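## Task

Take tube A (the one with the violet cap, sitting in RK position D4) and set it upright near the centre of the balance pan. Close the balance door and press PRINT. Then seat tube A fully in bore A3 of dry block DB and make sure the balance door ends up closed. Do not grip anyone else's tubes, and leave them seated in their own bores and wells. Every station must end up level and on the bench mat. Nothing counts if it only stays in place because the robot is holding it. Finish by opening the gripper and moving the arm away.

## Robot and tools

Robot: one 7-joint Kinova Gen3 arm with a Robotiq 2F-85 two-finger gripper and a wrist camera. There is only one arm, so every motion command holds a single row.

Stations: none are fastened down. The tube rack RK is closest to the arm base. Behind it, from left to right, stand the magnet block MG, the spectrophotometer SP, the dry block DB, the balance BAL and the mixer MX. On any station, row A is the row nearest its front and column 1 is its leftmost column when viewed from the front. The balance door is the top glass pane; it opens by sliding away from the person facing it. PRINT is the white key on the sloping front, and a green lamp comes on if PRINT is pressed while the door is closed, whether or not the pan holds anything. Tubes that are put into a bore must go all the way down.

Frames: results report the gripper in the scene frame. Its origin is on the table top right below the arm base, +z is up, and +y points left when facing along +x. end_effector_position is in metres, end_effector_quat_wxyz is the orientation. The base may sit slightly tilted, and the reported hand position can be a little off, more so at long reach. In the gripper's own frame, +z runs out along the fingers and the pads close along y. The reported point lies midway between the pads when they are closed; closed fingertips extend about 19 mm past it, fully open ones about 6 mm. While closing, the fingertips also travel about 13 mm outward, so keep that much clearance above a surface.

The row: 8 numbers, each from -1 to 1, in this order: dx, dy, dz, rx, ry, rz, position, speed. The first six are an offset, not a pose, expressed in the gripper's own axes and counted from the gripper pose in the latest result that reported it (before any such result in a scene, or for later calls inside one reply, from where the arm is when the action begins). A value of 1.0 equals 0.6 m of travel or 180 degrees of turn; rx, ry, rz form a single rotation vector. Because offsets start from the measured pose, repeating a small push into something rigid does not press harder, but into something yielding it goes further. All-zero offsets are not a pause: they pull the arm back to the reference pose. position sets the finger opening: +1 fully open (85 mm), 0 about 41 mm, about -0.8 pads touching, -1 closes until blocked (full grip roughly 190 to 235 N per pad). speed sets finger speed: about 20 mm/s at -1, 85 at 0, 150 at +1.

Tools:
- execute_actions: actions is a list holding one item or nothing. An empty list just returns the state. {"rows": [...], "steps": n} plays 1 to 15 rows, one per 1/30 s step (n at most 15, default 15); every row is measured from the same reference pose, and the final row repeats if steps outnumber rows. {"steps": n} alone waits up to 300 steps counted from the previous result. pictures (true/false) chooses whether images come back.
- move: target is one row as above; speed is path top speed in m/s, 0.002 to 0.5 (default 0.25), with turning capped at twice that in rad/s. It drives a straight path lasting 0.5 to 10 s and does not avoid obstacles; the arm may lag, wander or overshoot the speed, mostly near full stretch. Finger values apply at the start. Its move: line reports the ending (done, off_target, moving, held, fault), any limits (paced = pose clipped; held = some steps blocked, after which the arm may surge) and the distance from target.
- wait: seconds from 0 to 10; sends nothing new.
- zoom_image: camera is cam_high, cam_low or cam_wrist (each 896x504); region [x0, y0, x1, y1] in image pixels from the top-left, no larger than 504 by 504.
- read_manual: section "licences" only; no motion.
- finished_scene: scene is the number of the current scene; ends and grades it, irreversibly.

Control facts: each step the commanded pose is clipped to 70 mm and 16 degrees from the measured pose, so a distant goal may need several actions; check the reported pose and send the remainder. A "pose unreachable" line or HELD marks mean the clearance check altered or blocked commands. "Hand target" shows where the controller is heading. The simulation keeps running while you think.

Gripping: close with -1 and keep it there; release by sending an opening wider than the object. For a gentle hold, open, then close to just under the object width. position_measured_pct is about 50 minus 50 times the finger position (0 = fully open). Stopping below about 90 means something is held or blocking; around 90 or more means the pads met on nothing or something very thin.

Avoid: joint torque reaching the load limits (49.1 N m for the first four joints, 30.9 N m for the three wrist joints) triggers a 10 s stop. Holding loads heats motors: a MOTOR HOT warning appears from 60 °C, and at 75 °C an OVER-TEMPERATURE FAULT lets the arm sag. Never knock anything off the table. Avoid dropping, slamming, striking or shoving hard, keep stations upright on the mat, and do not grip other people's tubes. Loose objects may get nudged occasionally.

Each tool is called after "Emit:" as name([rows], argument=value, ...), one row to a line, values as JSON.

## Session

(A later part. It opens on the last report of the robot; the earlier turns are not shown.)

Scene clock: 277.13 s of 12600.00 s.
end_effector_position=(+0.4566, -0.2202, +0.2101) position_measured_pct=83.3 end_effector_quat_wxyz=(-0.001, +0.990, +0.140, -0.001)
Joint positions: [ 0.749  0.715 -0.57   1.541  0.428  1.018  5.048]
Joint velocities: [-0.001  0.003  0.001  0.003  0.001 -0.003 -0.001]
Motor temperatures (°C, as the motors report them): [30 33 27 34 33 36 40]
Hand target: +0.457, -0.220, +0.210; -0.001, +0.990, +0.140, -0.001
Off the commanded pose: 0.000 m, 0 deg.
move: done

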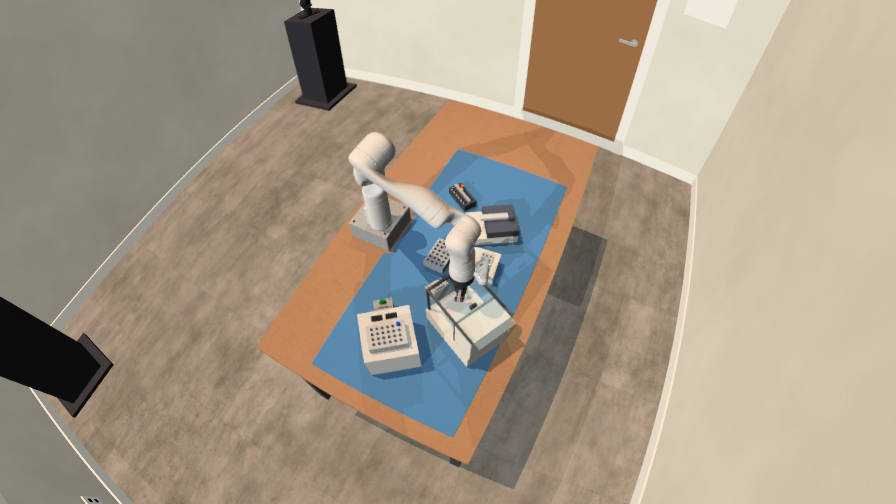

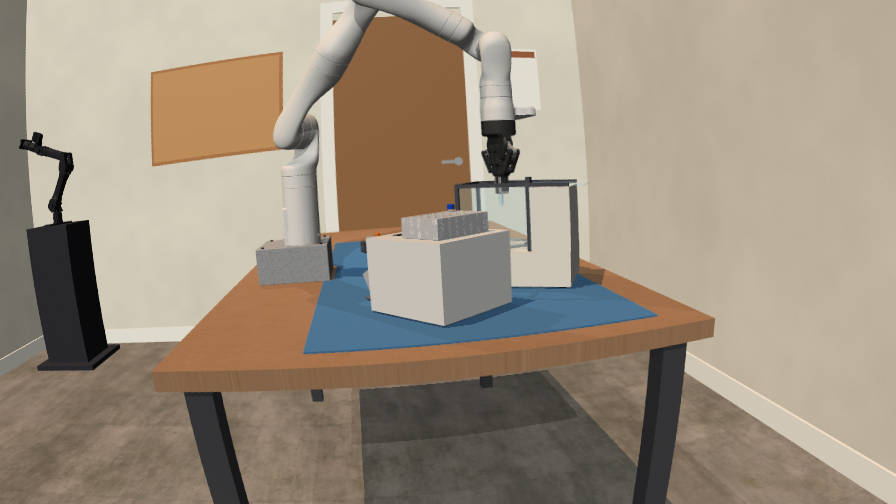

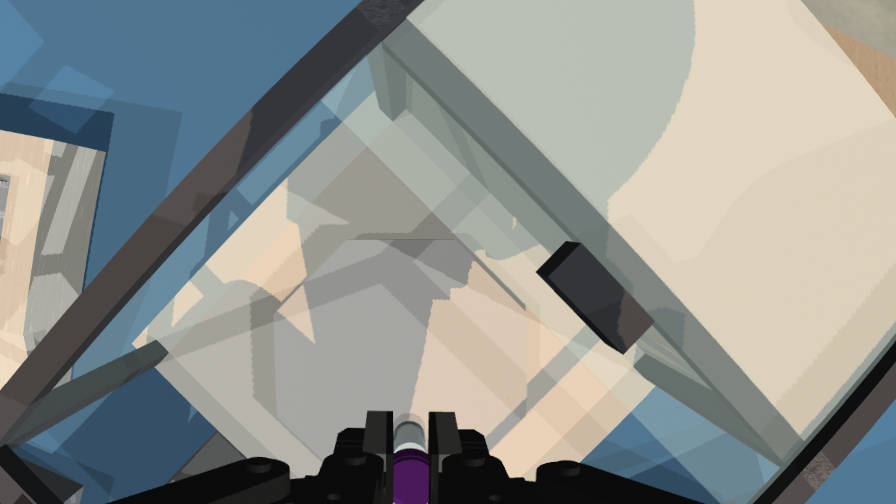

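Emit:
move(target=[0, -0.003, 0.105, 0, 0, 0, -1, 0], speed=0.04)

Emit:
zoom_image(camera="cam_low", region=[420, 130, 620, 270])

Scene clock: 285.27 s of 12600.00 s.
end_effector_position=(+0.4553, -0.2182, +0.1481) position_measured_pct=83.3 end_effector_quat_wxyz=(-0.001, +0.990, +0.140, -0.002)
Joint positions: [ 0.722  0.803 -0.525  1.603  0.489  0.876  4.995]
Joint velocities: [-0.001  0.     0.001  0.004  0.004 -0.002 -0.002]
Motor temperatures (°C, as the motors report them): [30 33 27 34 33 36 40]
Hand target: +0.456, -0.218, +0.147; -0.001, +0.990, +0.140, -0.001
Off the commanded pose: 0.001 m, 0 deg.
move: done

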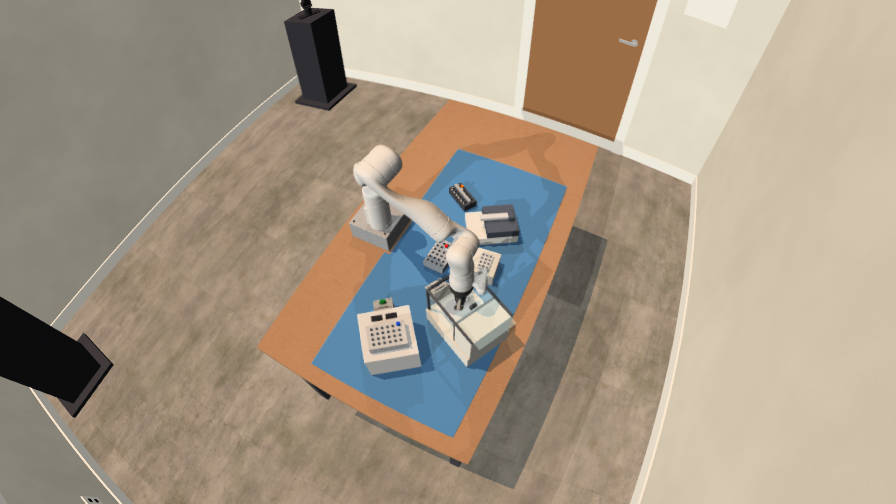

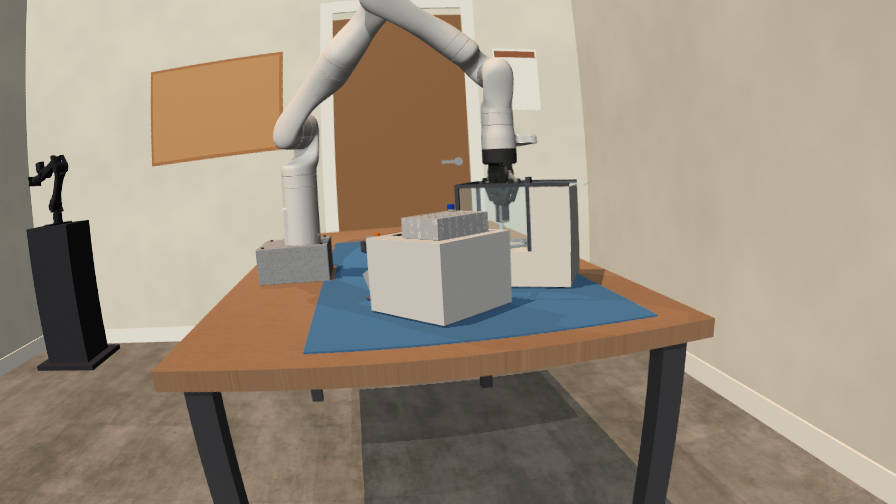

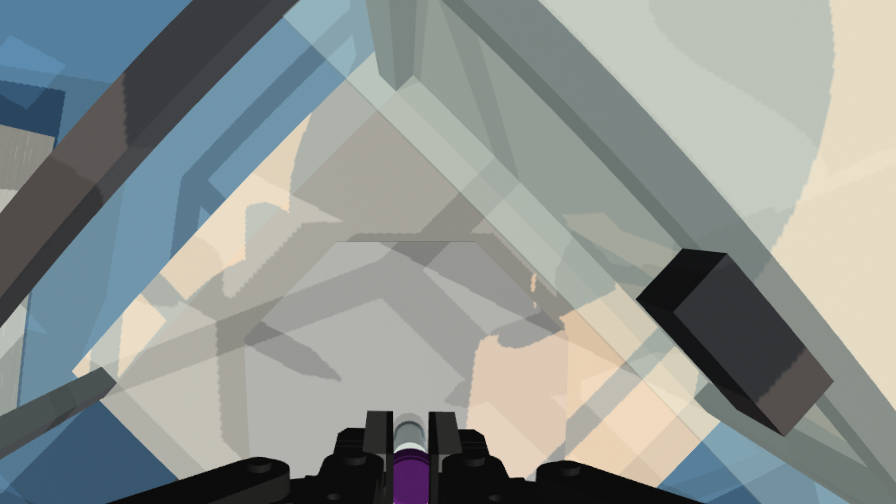

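Region (420, 130, 620, 270) of cam_low's 896x504 image, scaled by 2.520, with more detail than that image has; it fills the top 353 rows of this view, and the rest is white.

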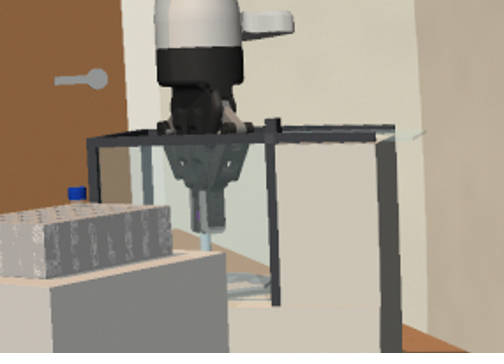

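Emit:
move(target=[0, 0, 0.027, 0, 0, 0, -1, 0], speed=0.015)

Emit:
zoom_image(camera="cam_low", region=[420, 130, 620, 270])

Scene clock: 291.00 s of 12600.00 s.
end_effector_position=(+0.4553, -0.2183, +0.1324) position_measured_pct=83.3 end_effector_quat_wxyz=(-0.001, +0.990, +0.140, -0.001)
Joint positions: [ 0.715  0.828 -0.512  1.613  0.506  0.842  4.981]
Joint velocities: [-0.001  0.     0.003  0.001  0.002 -0.003 -0.001]
Motor temperatures (°C, as the motors report them): [30 33 27 34 33 36 40]
Hand target: +0.455, -0.218, +0.132; -0.001, +0.990, +0.140, -0.002
Off the commanded pose: 0.001 m, 0 deg.
move: done

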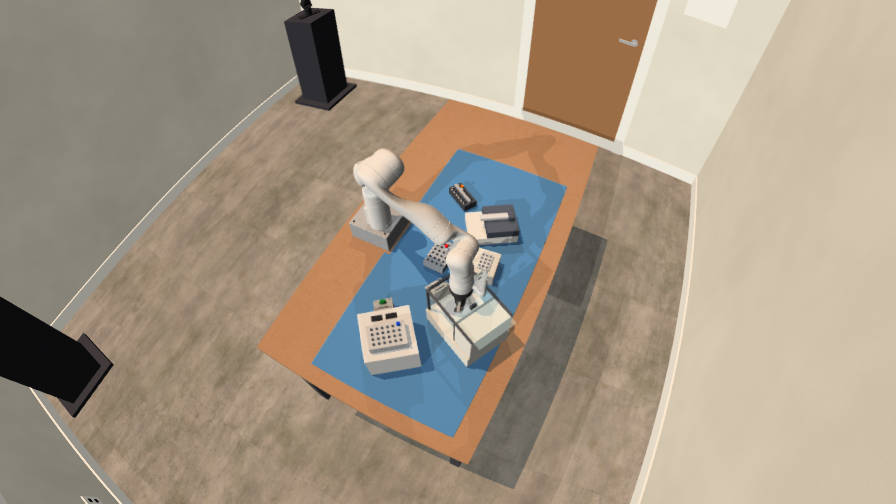

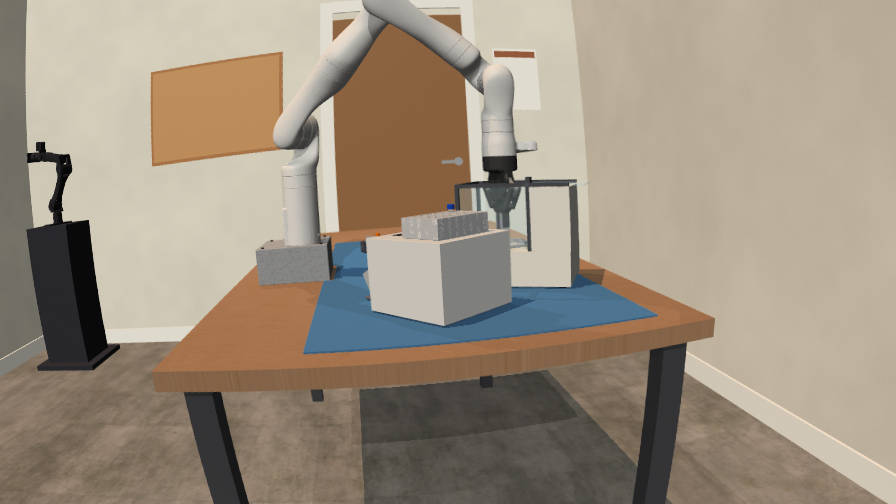

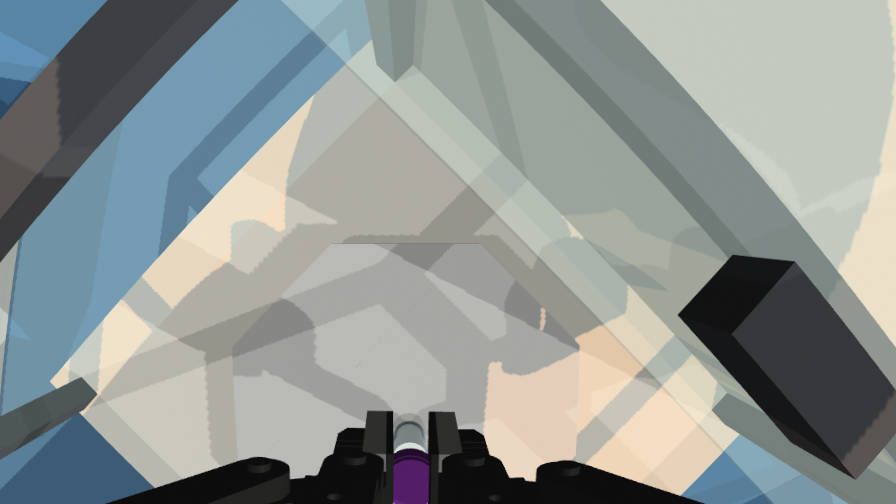

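Region (420, 130, 620, 270) of cam_low's 896x504 image, scaled by 2.520, with more detail than that image has; it fills the top 353 rows of this view, and the rest is white.

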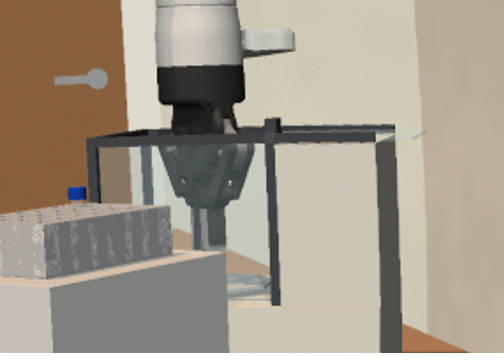

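Emit:
move(target=[0, 0, 0.017, 0, 0, 0, -1, 0], speed=0.01)

Emit:
zoom_image(camera="cam_low", region=[420, 130, 620, 270])

Scene clock: 297.63 s of 12600.00 s.
end_effector_position=(+0.4580, -0.2192, +0.1311) position_measured_pct=83.3 end_effector_quat_wxyz=(+0.004, +0.990, +0.140, +0.003)
Joint positions: [ 0.711  0.829 -0.509  1.617  0.515  0.827  4.972]
Joint velocities: [ 0.     0.     0.001 -0.     0.001 -0.003 -0.002]
Motor temperatures (°C, as the motors report them): [30 33 27 34 33 36 40]
Hand target: +0.455, -0.218, +0.122; -0.001, +0.990, +0.140, -0.001
Off the commanded pose: 0.009 m, 1 deg.
move: off_target

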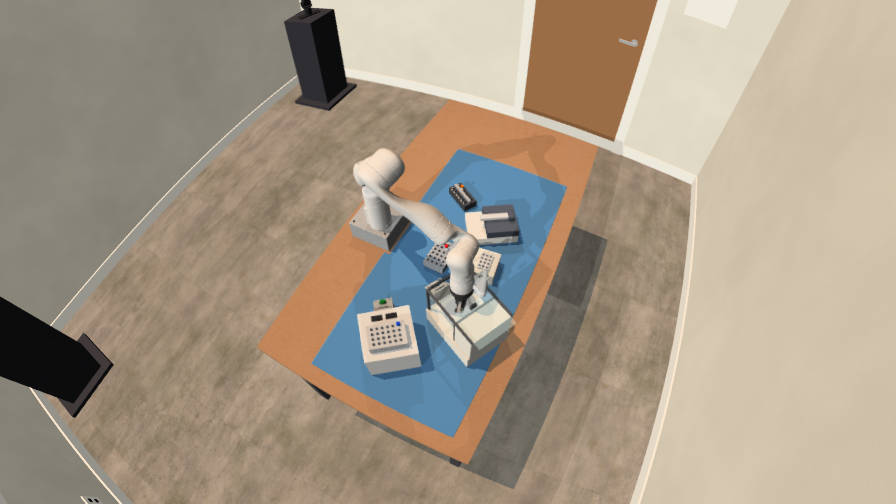

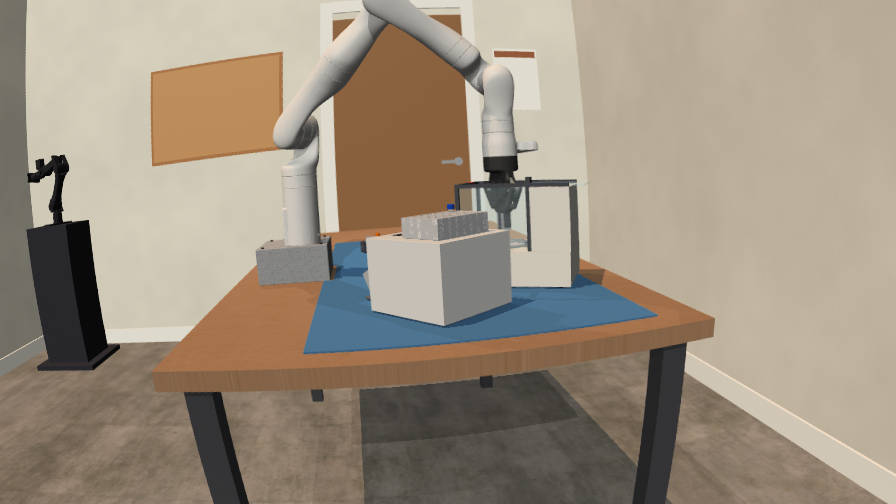

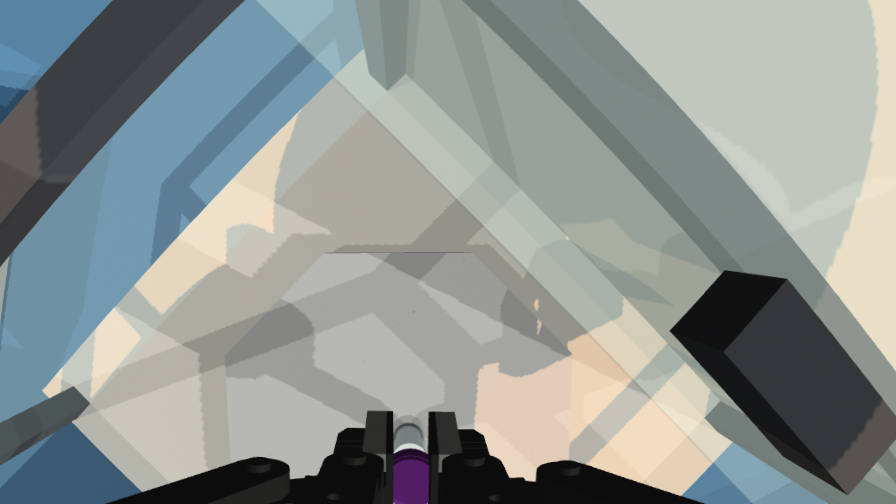

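Region (420, 130, 620, 270) of cam_low's 896x504 image, scaled by 2.520, with more detail than that image has; it fills the top 353 rows of this view, and the rest is white.

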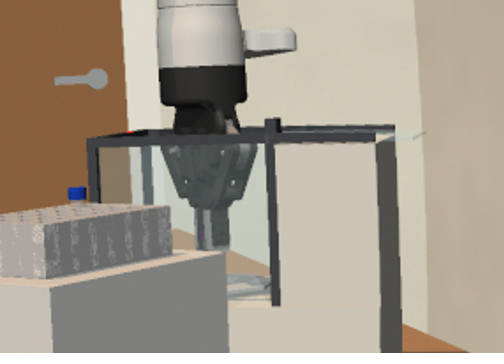

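Emit:
move(target=[0, 0, -0.0008, 0, 0, 0, -1, 0], speed=0.01)

Emit:
move(target=[0, 0, 0, 0, 0, 0, -0.4, -0.6])

Emit:
move(target=[0, 0, -0.25, 0, 0, 0, -0.4, 0], speed=0.06)

Scene clock: 307.23 s of 12600.00 s.
end_effector_position=(+0.4580, -0.2192, +0.1320) position_measured_pct=83.3 end_effector_quat_wxyz=(+0.004, +0.990, +0.140, +0.003)
Joint positions: [ 0.71   0.827 -0.508  1.617  0.514  0.829  4.973]
Joint velocities: [-0.    -0.    -0.001 -0.001  0.001 -0.003 -0.001]
Motor temperatures (°C, as the motors report them): [30 33 27 34 33 36 40]
Hand target: +0.458, -0.219, +0.132; +0.004, +0.990, +0.140, +0.003
Off the commanded pose: 0.000 m, 0 deg.
move: done

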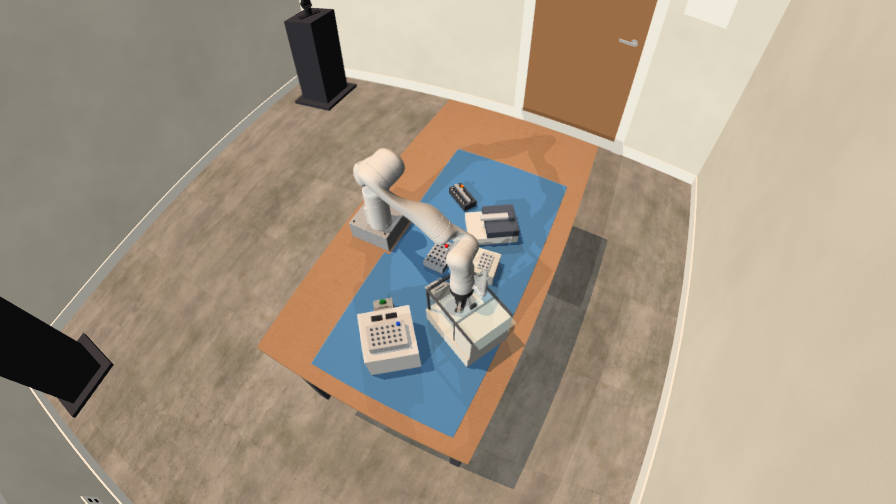

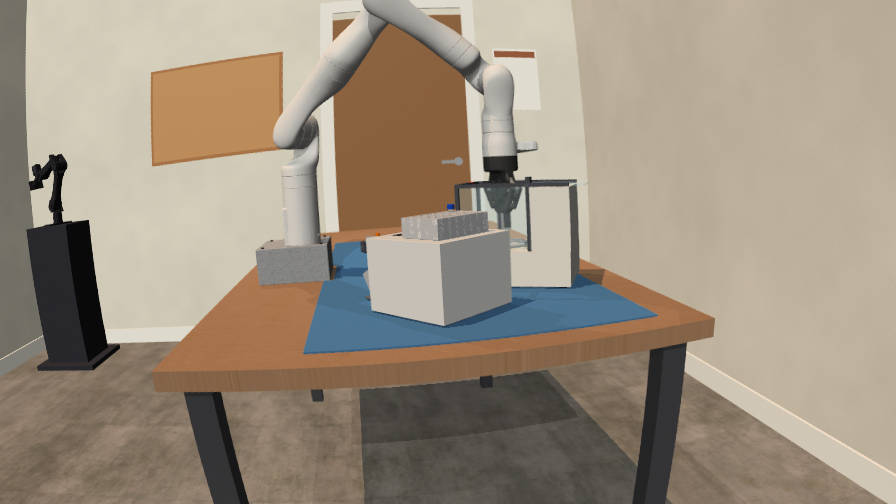

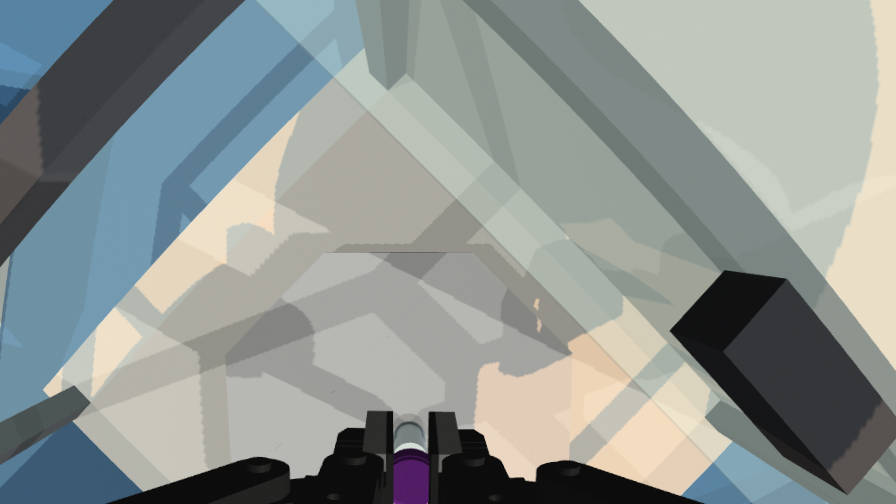

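Scene clock: 307.83 s of 12600.00 s.
end_effector_position=(+0.4566, -0.2175, +0.1293) position_measured_pct=69.8 end_effector_quat_wxyz=(+0.001, +0.990, +0.141, +0.001)
Joint positions: [ 0.709  0.832 -0.508  1.618  0.513  0.828  4.974]
Joint velocities: [-0.001 -0.     0.001 -0.    -0.001  0.     0.002]
Motor temperatures (°C, as the motors report them): [30 33 27 34 33 36 40]
Hand target: +0.458, -0.219, +0.132; +0.004, +0.990, +0.140, +0.003
Off the commanded pose: 0.003 m, 0 deg.
move: done

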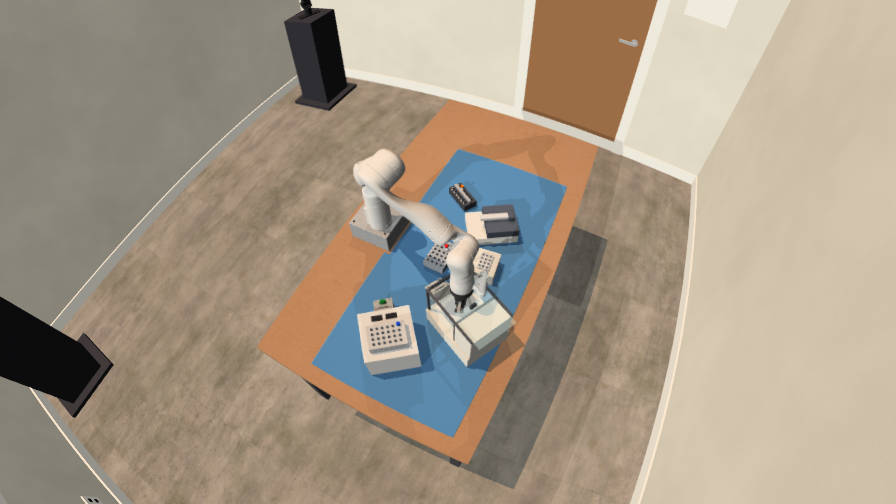

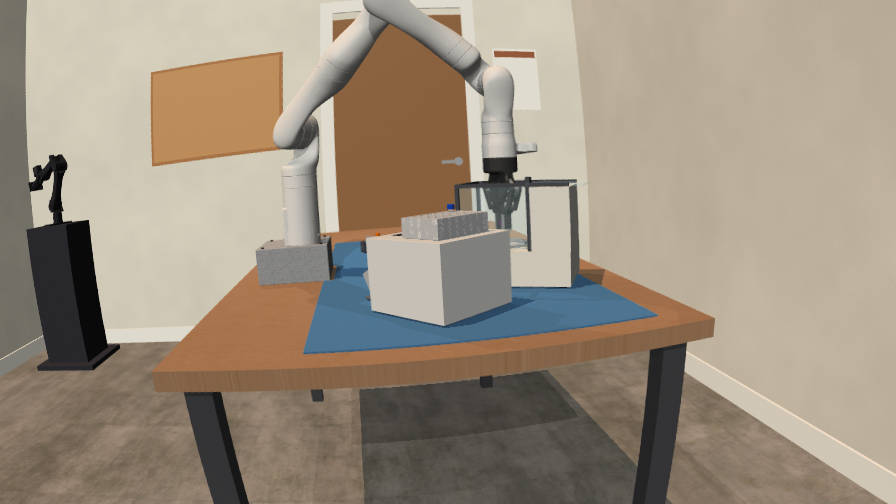

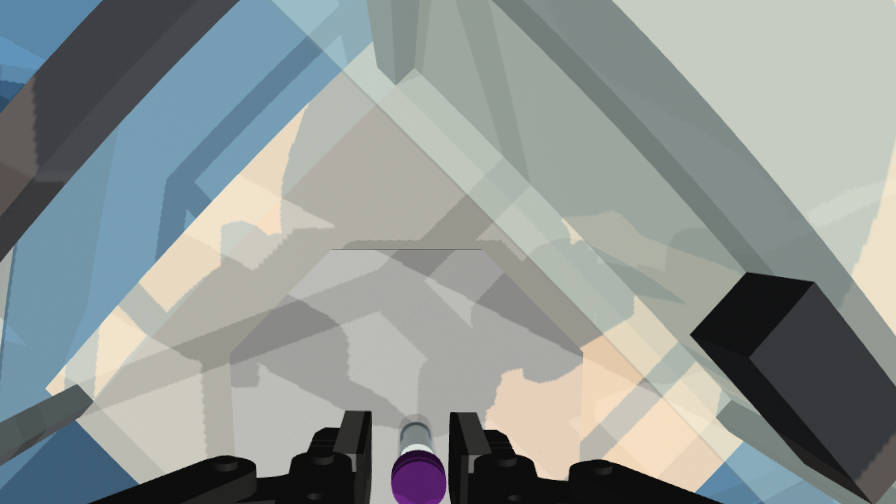

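Scene clock: 310.67 s of 12600.00 s.
end_effector_position=(+0.4561, -0.2170, +0.2790) position_measured_pct=69.8 end_effector_quat_wxyz=(+0.001, +0.990, +0.141, +0.001)
Joint positions: [ 0.76   0.624 -0.601  1.458  0.368  1.175  5.091]
Joint velocities: [ 0.001 -0.002  0.001 -0.002 -0.001  0.004 -0.   ]
Motor temperatures (°C, as the motors report them): [30 33 27 34 33 36 40]
Hand target: +0.456, -0.217, +0.279; +0.001, +0.990, +0.141, +0.001
Off the commanded pose: 0.001 m, 0 deg.
move: done

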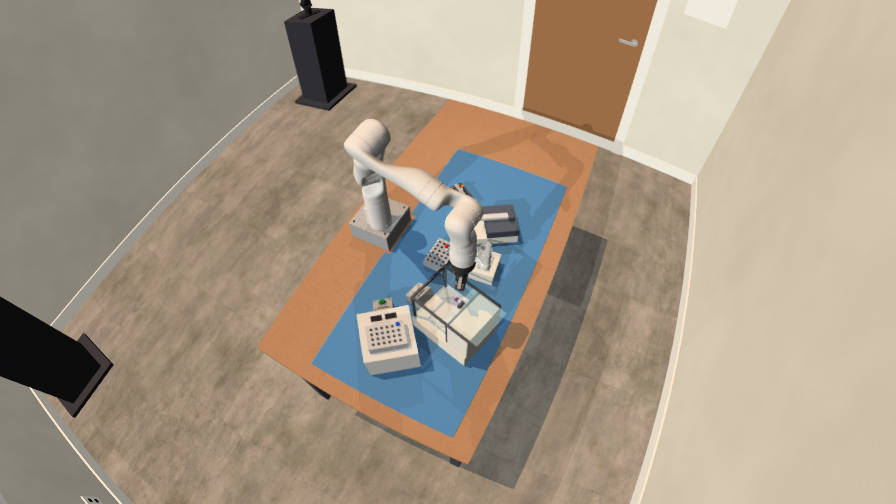

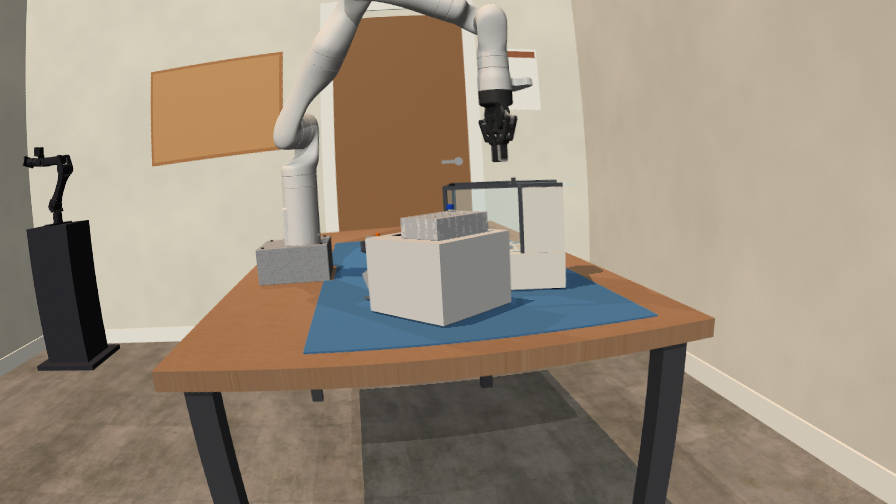

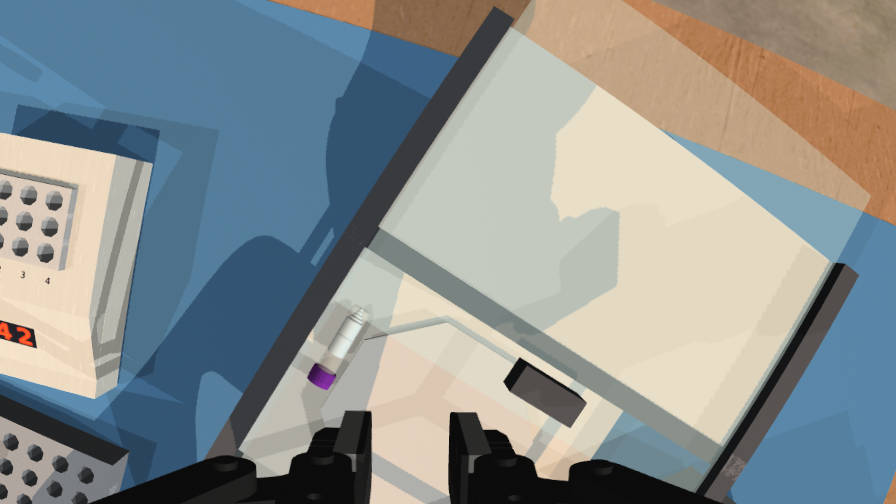

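Emit:
move(target=[-0.12, 0.03, -0.2, 0, 0, 0, -0.4, 0], speed=0.15)

Emit:
zoom_image(camera="cam_high", region=[330, 230, 560, 400])

Scene clock: 315.80 s of 12600.00 s.
end_effector_position=(+0.3918, -0.2538, +0.3986) position_measured_pct=69.8 end_effector_quat_wxyz=(+0.001, +0.990, +0.141, +0.001)
Joint positions: [ 0.928  0.441 -0.634  1.345  0.259  1.438  5.293]
Joint velocities: [ 0.003 -0.002 -0.    -0.002 -0.003  0.001  0.001]
Motor temperatures (°C, as the motors report them): [30 33 27 34 33 36 40]
Hand target: +0.392, -0.254, +0.399; +0.001, +0.990, +0.141, +0.001
Off the commanded pose: 0.000 m, 0 deg.
move: done

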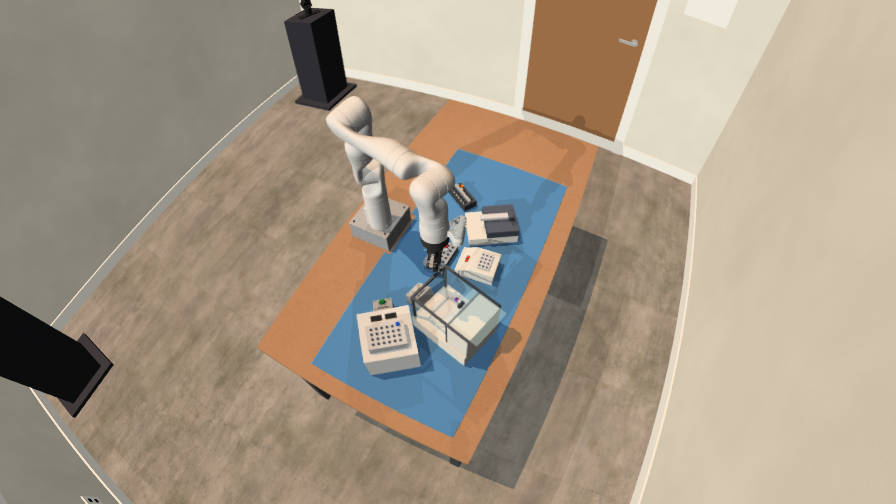

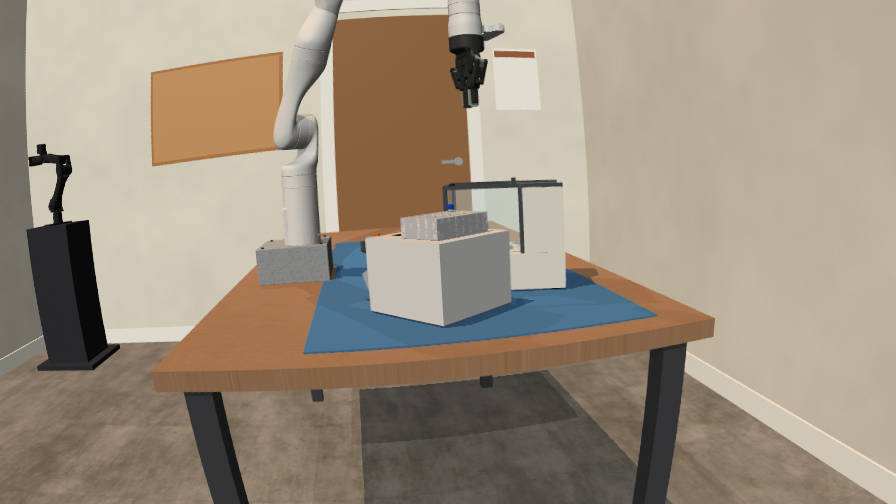

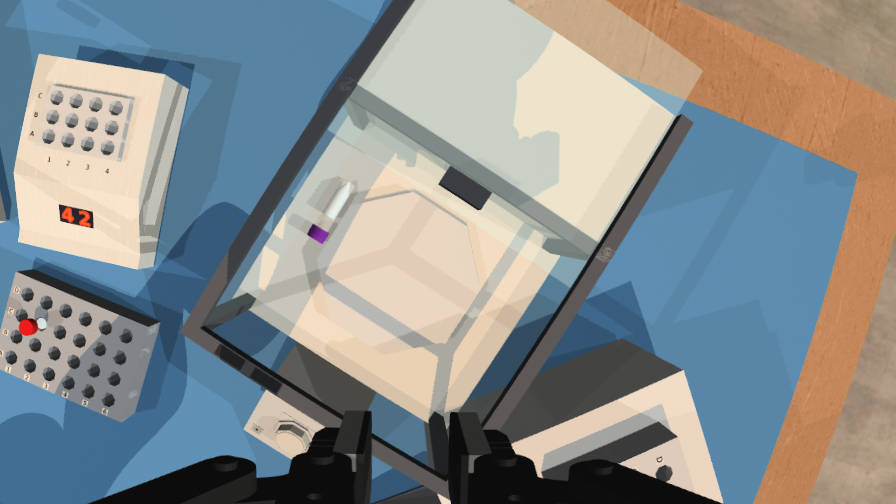

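Region (330, 230, 560, 400) of cam_high's 896x504 image, scaled by 2.191, with more detail than that image has; it fills the top 373 rows of this view, and the rest is white.

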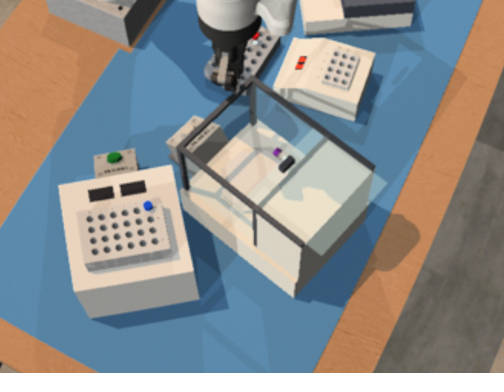

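Emit:
move(target=[0.02, -0.06, 0.17, 0, 0, 0, -0.4, 0], speed=0.15)

Scene clock: 376.97 s of 12600.00 s.
end_effector_position=(+0.3933, -0.2165, +0.2967) position_measured_pct=69.8 end_effector_quat_wxyz=(+0.001, +0.990, +0.141, +0.001)
Joint positions: [ 0.877  0.486 -0.628  1.629  0.311  1.128  5.157]
Joint velocities: [-0.003  0.002 -0.001  0.005  0.002 -0.005 -0.003]
Motor temperatures (°C, as the motors report them): [30 33 27 34 33 36 40]
Hand target: +0.393, -0.216, +0.297; +0.001, +0.990, +0.141, +0.001
Off the commanded pose: 0.000 m, 0 deg.
move: done

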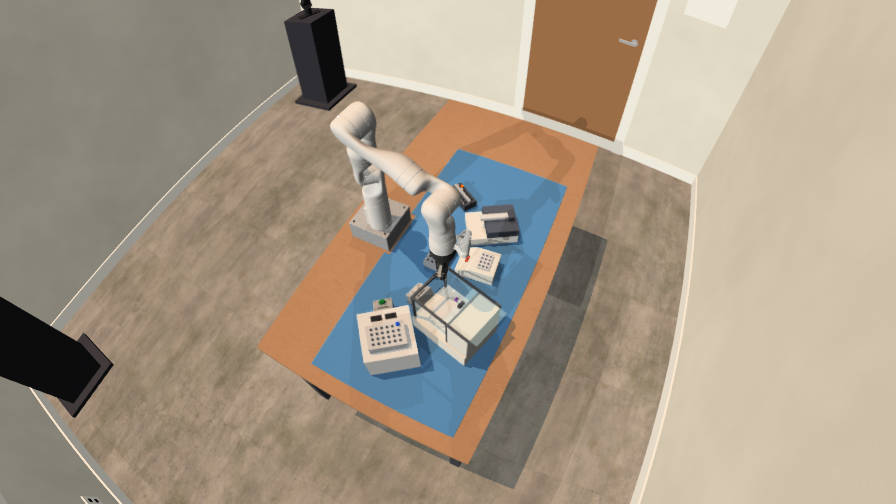

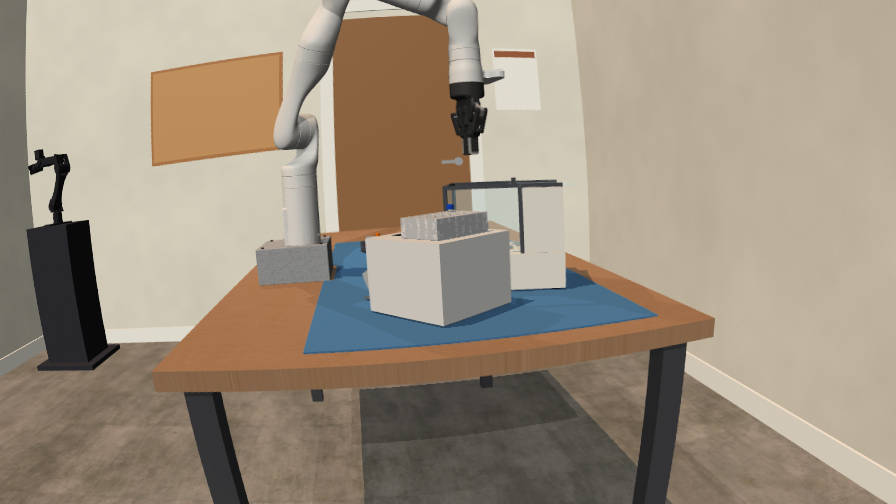

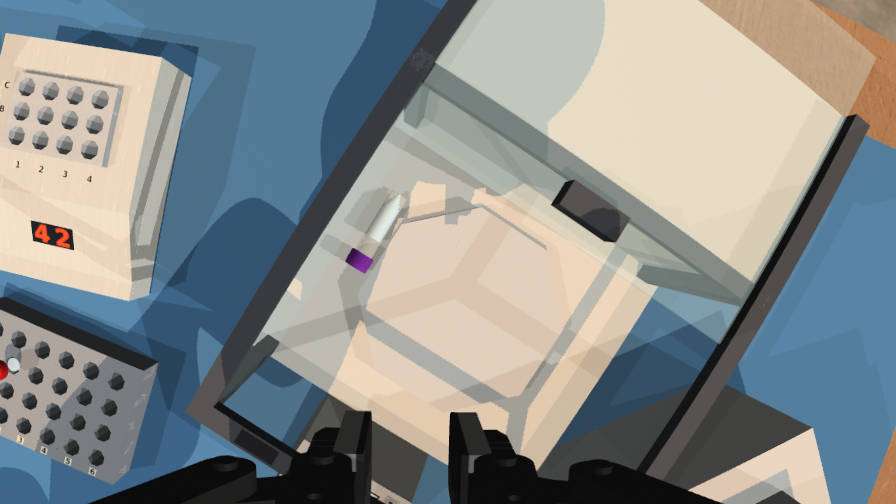

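Emit:
zoom_image(camera="cam_wrist", region=[200, 60, 700, 440])

Region (200, 60, 700, 440) of cam_wrist's 896x504 image, scaled by 1.008; it fills the top 383 rows of this view, and the rest is white.

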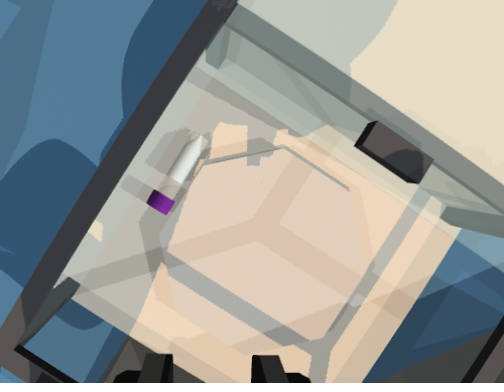

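Emit:
move(target=[0, 0.2, -0.033, 0.167, 0, 0, -0.4, 0], speed=0.15)

Scene clock: 397.00 s of 12600.00 s.
end_effector_position=(+0.4273, -0.3316, +0.3181) position_measured_pct=69.8 end_effector_quat_wxyz=(-0.255, +0.957, +0.137, -0.036)
Joint positions: [ 0.908  1.056 -0.6    0.554  0.158  2.005  5.508]
Joint velocities: [-0.012  0.021  0.    -0.032  0.003  0.02   0.002]
Motor temperatures (°C, as the motors report them): [30 33 27 34 33 36 40]
Hand target: +0.428, -0.331, +0.317; -0.256, +0.956, +0.137, -0.036
Off the commanded pose: 0.002 m, 0 deg.
move: done

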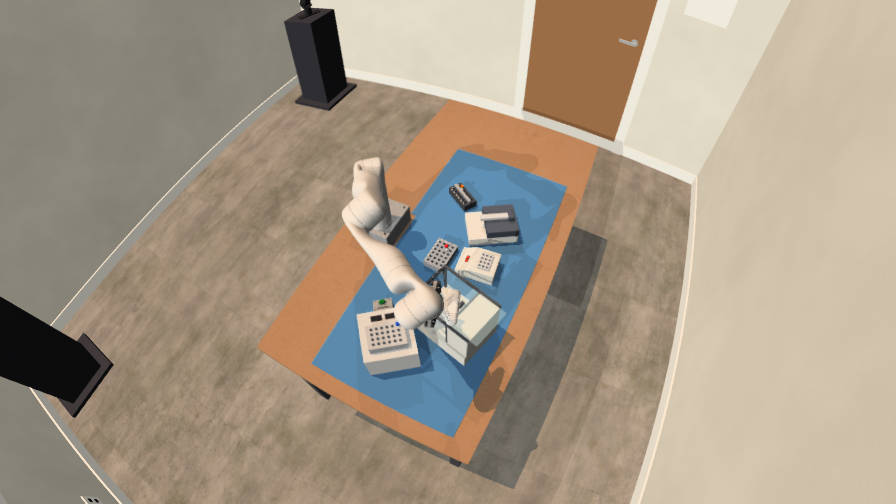

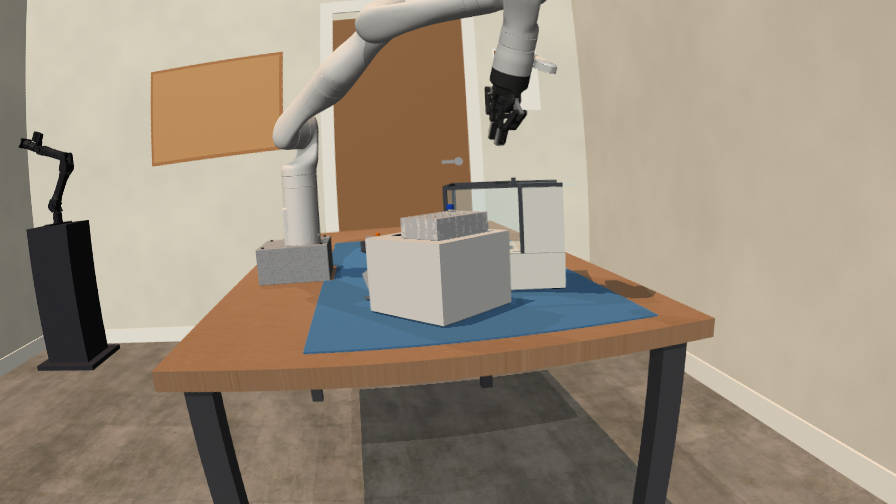

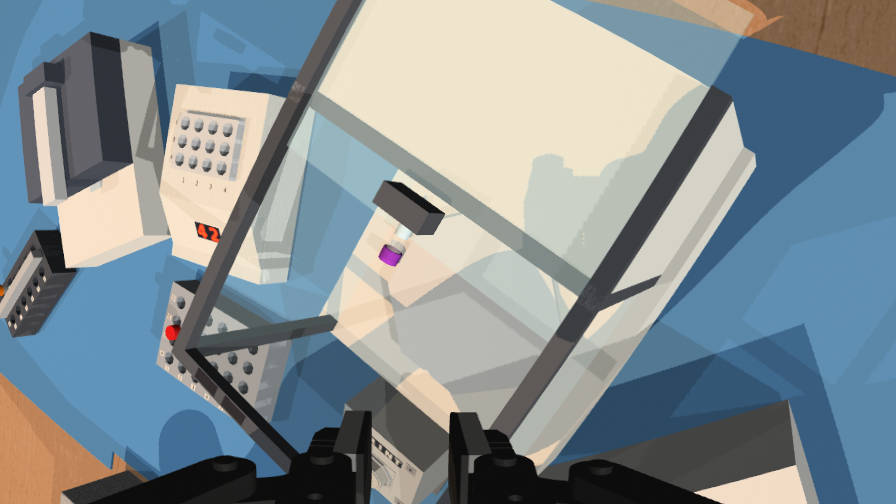

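Emit:
zoom_image(camera="cam_wrist", region=[300, 150, 620, 420])

Region (300, 150, 620, 420) of cam_wrist's 896x504 image, scaled by 1.575; it fills the top 425 rows of this view, and the rest is white.

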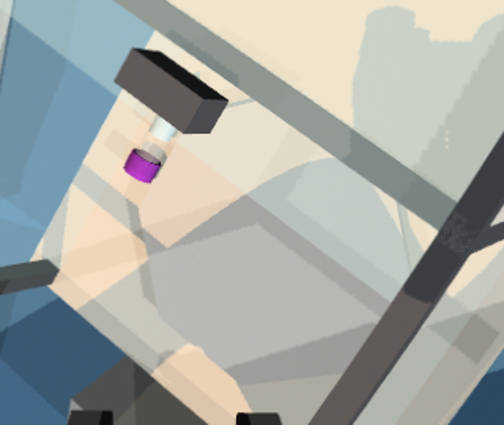

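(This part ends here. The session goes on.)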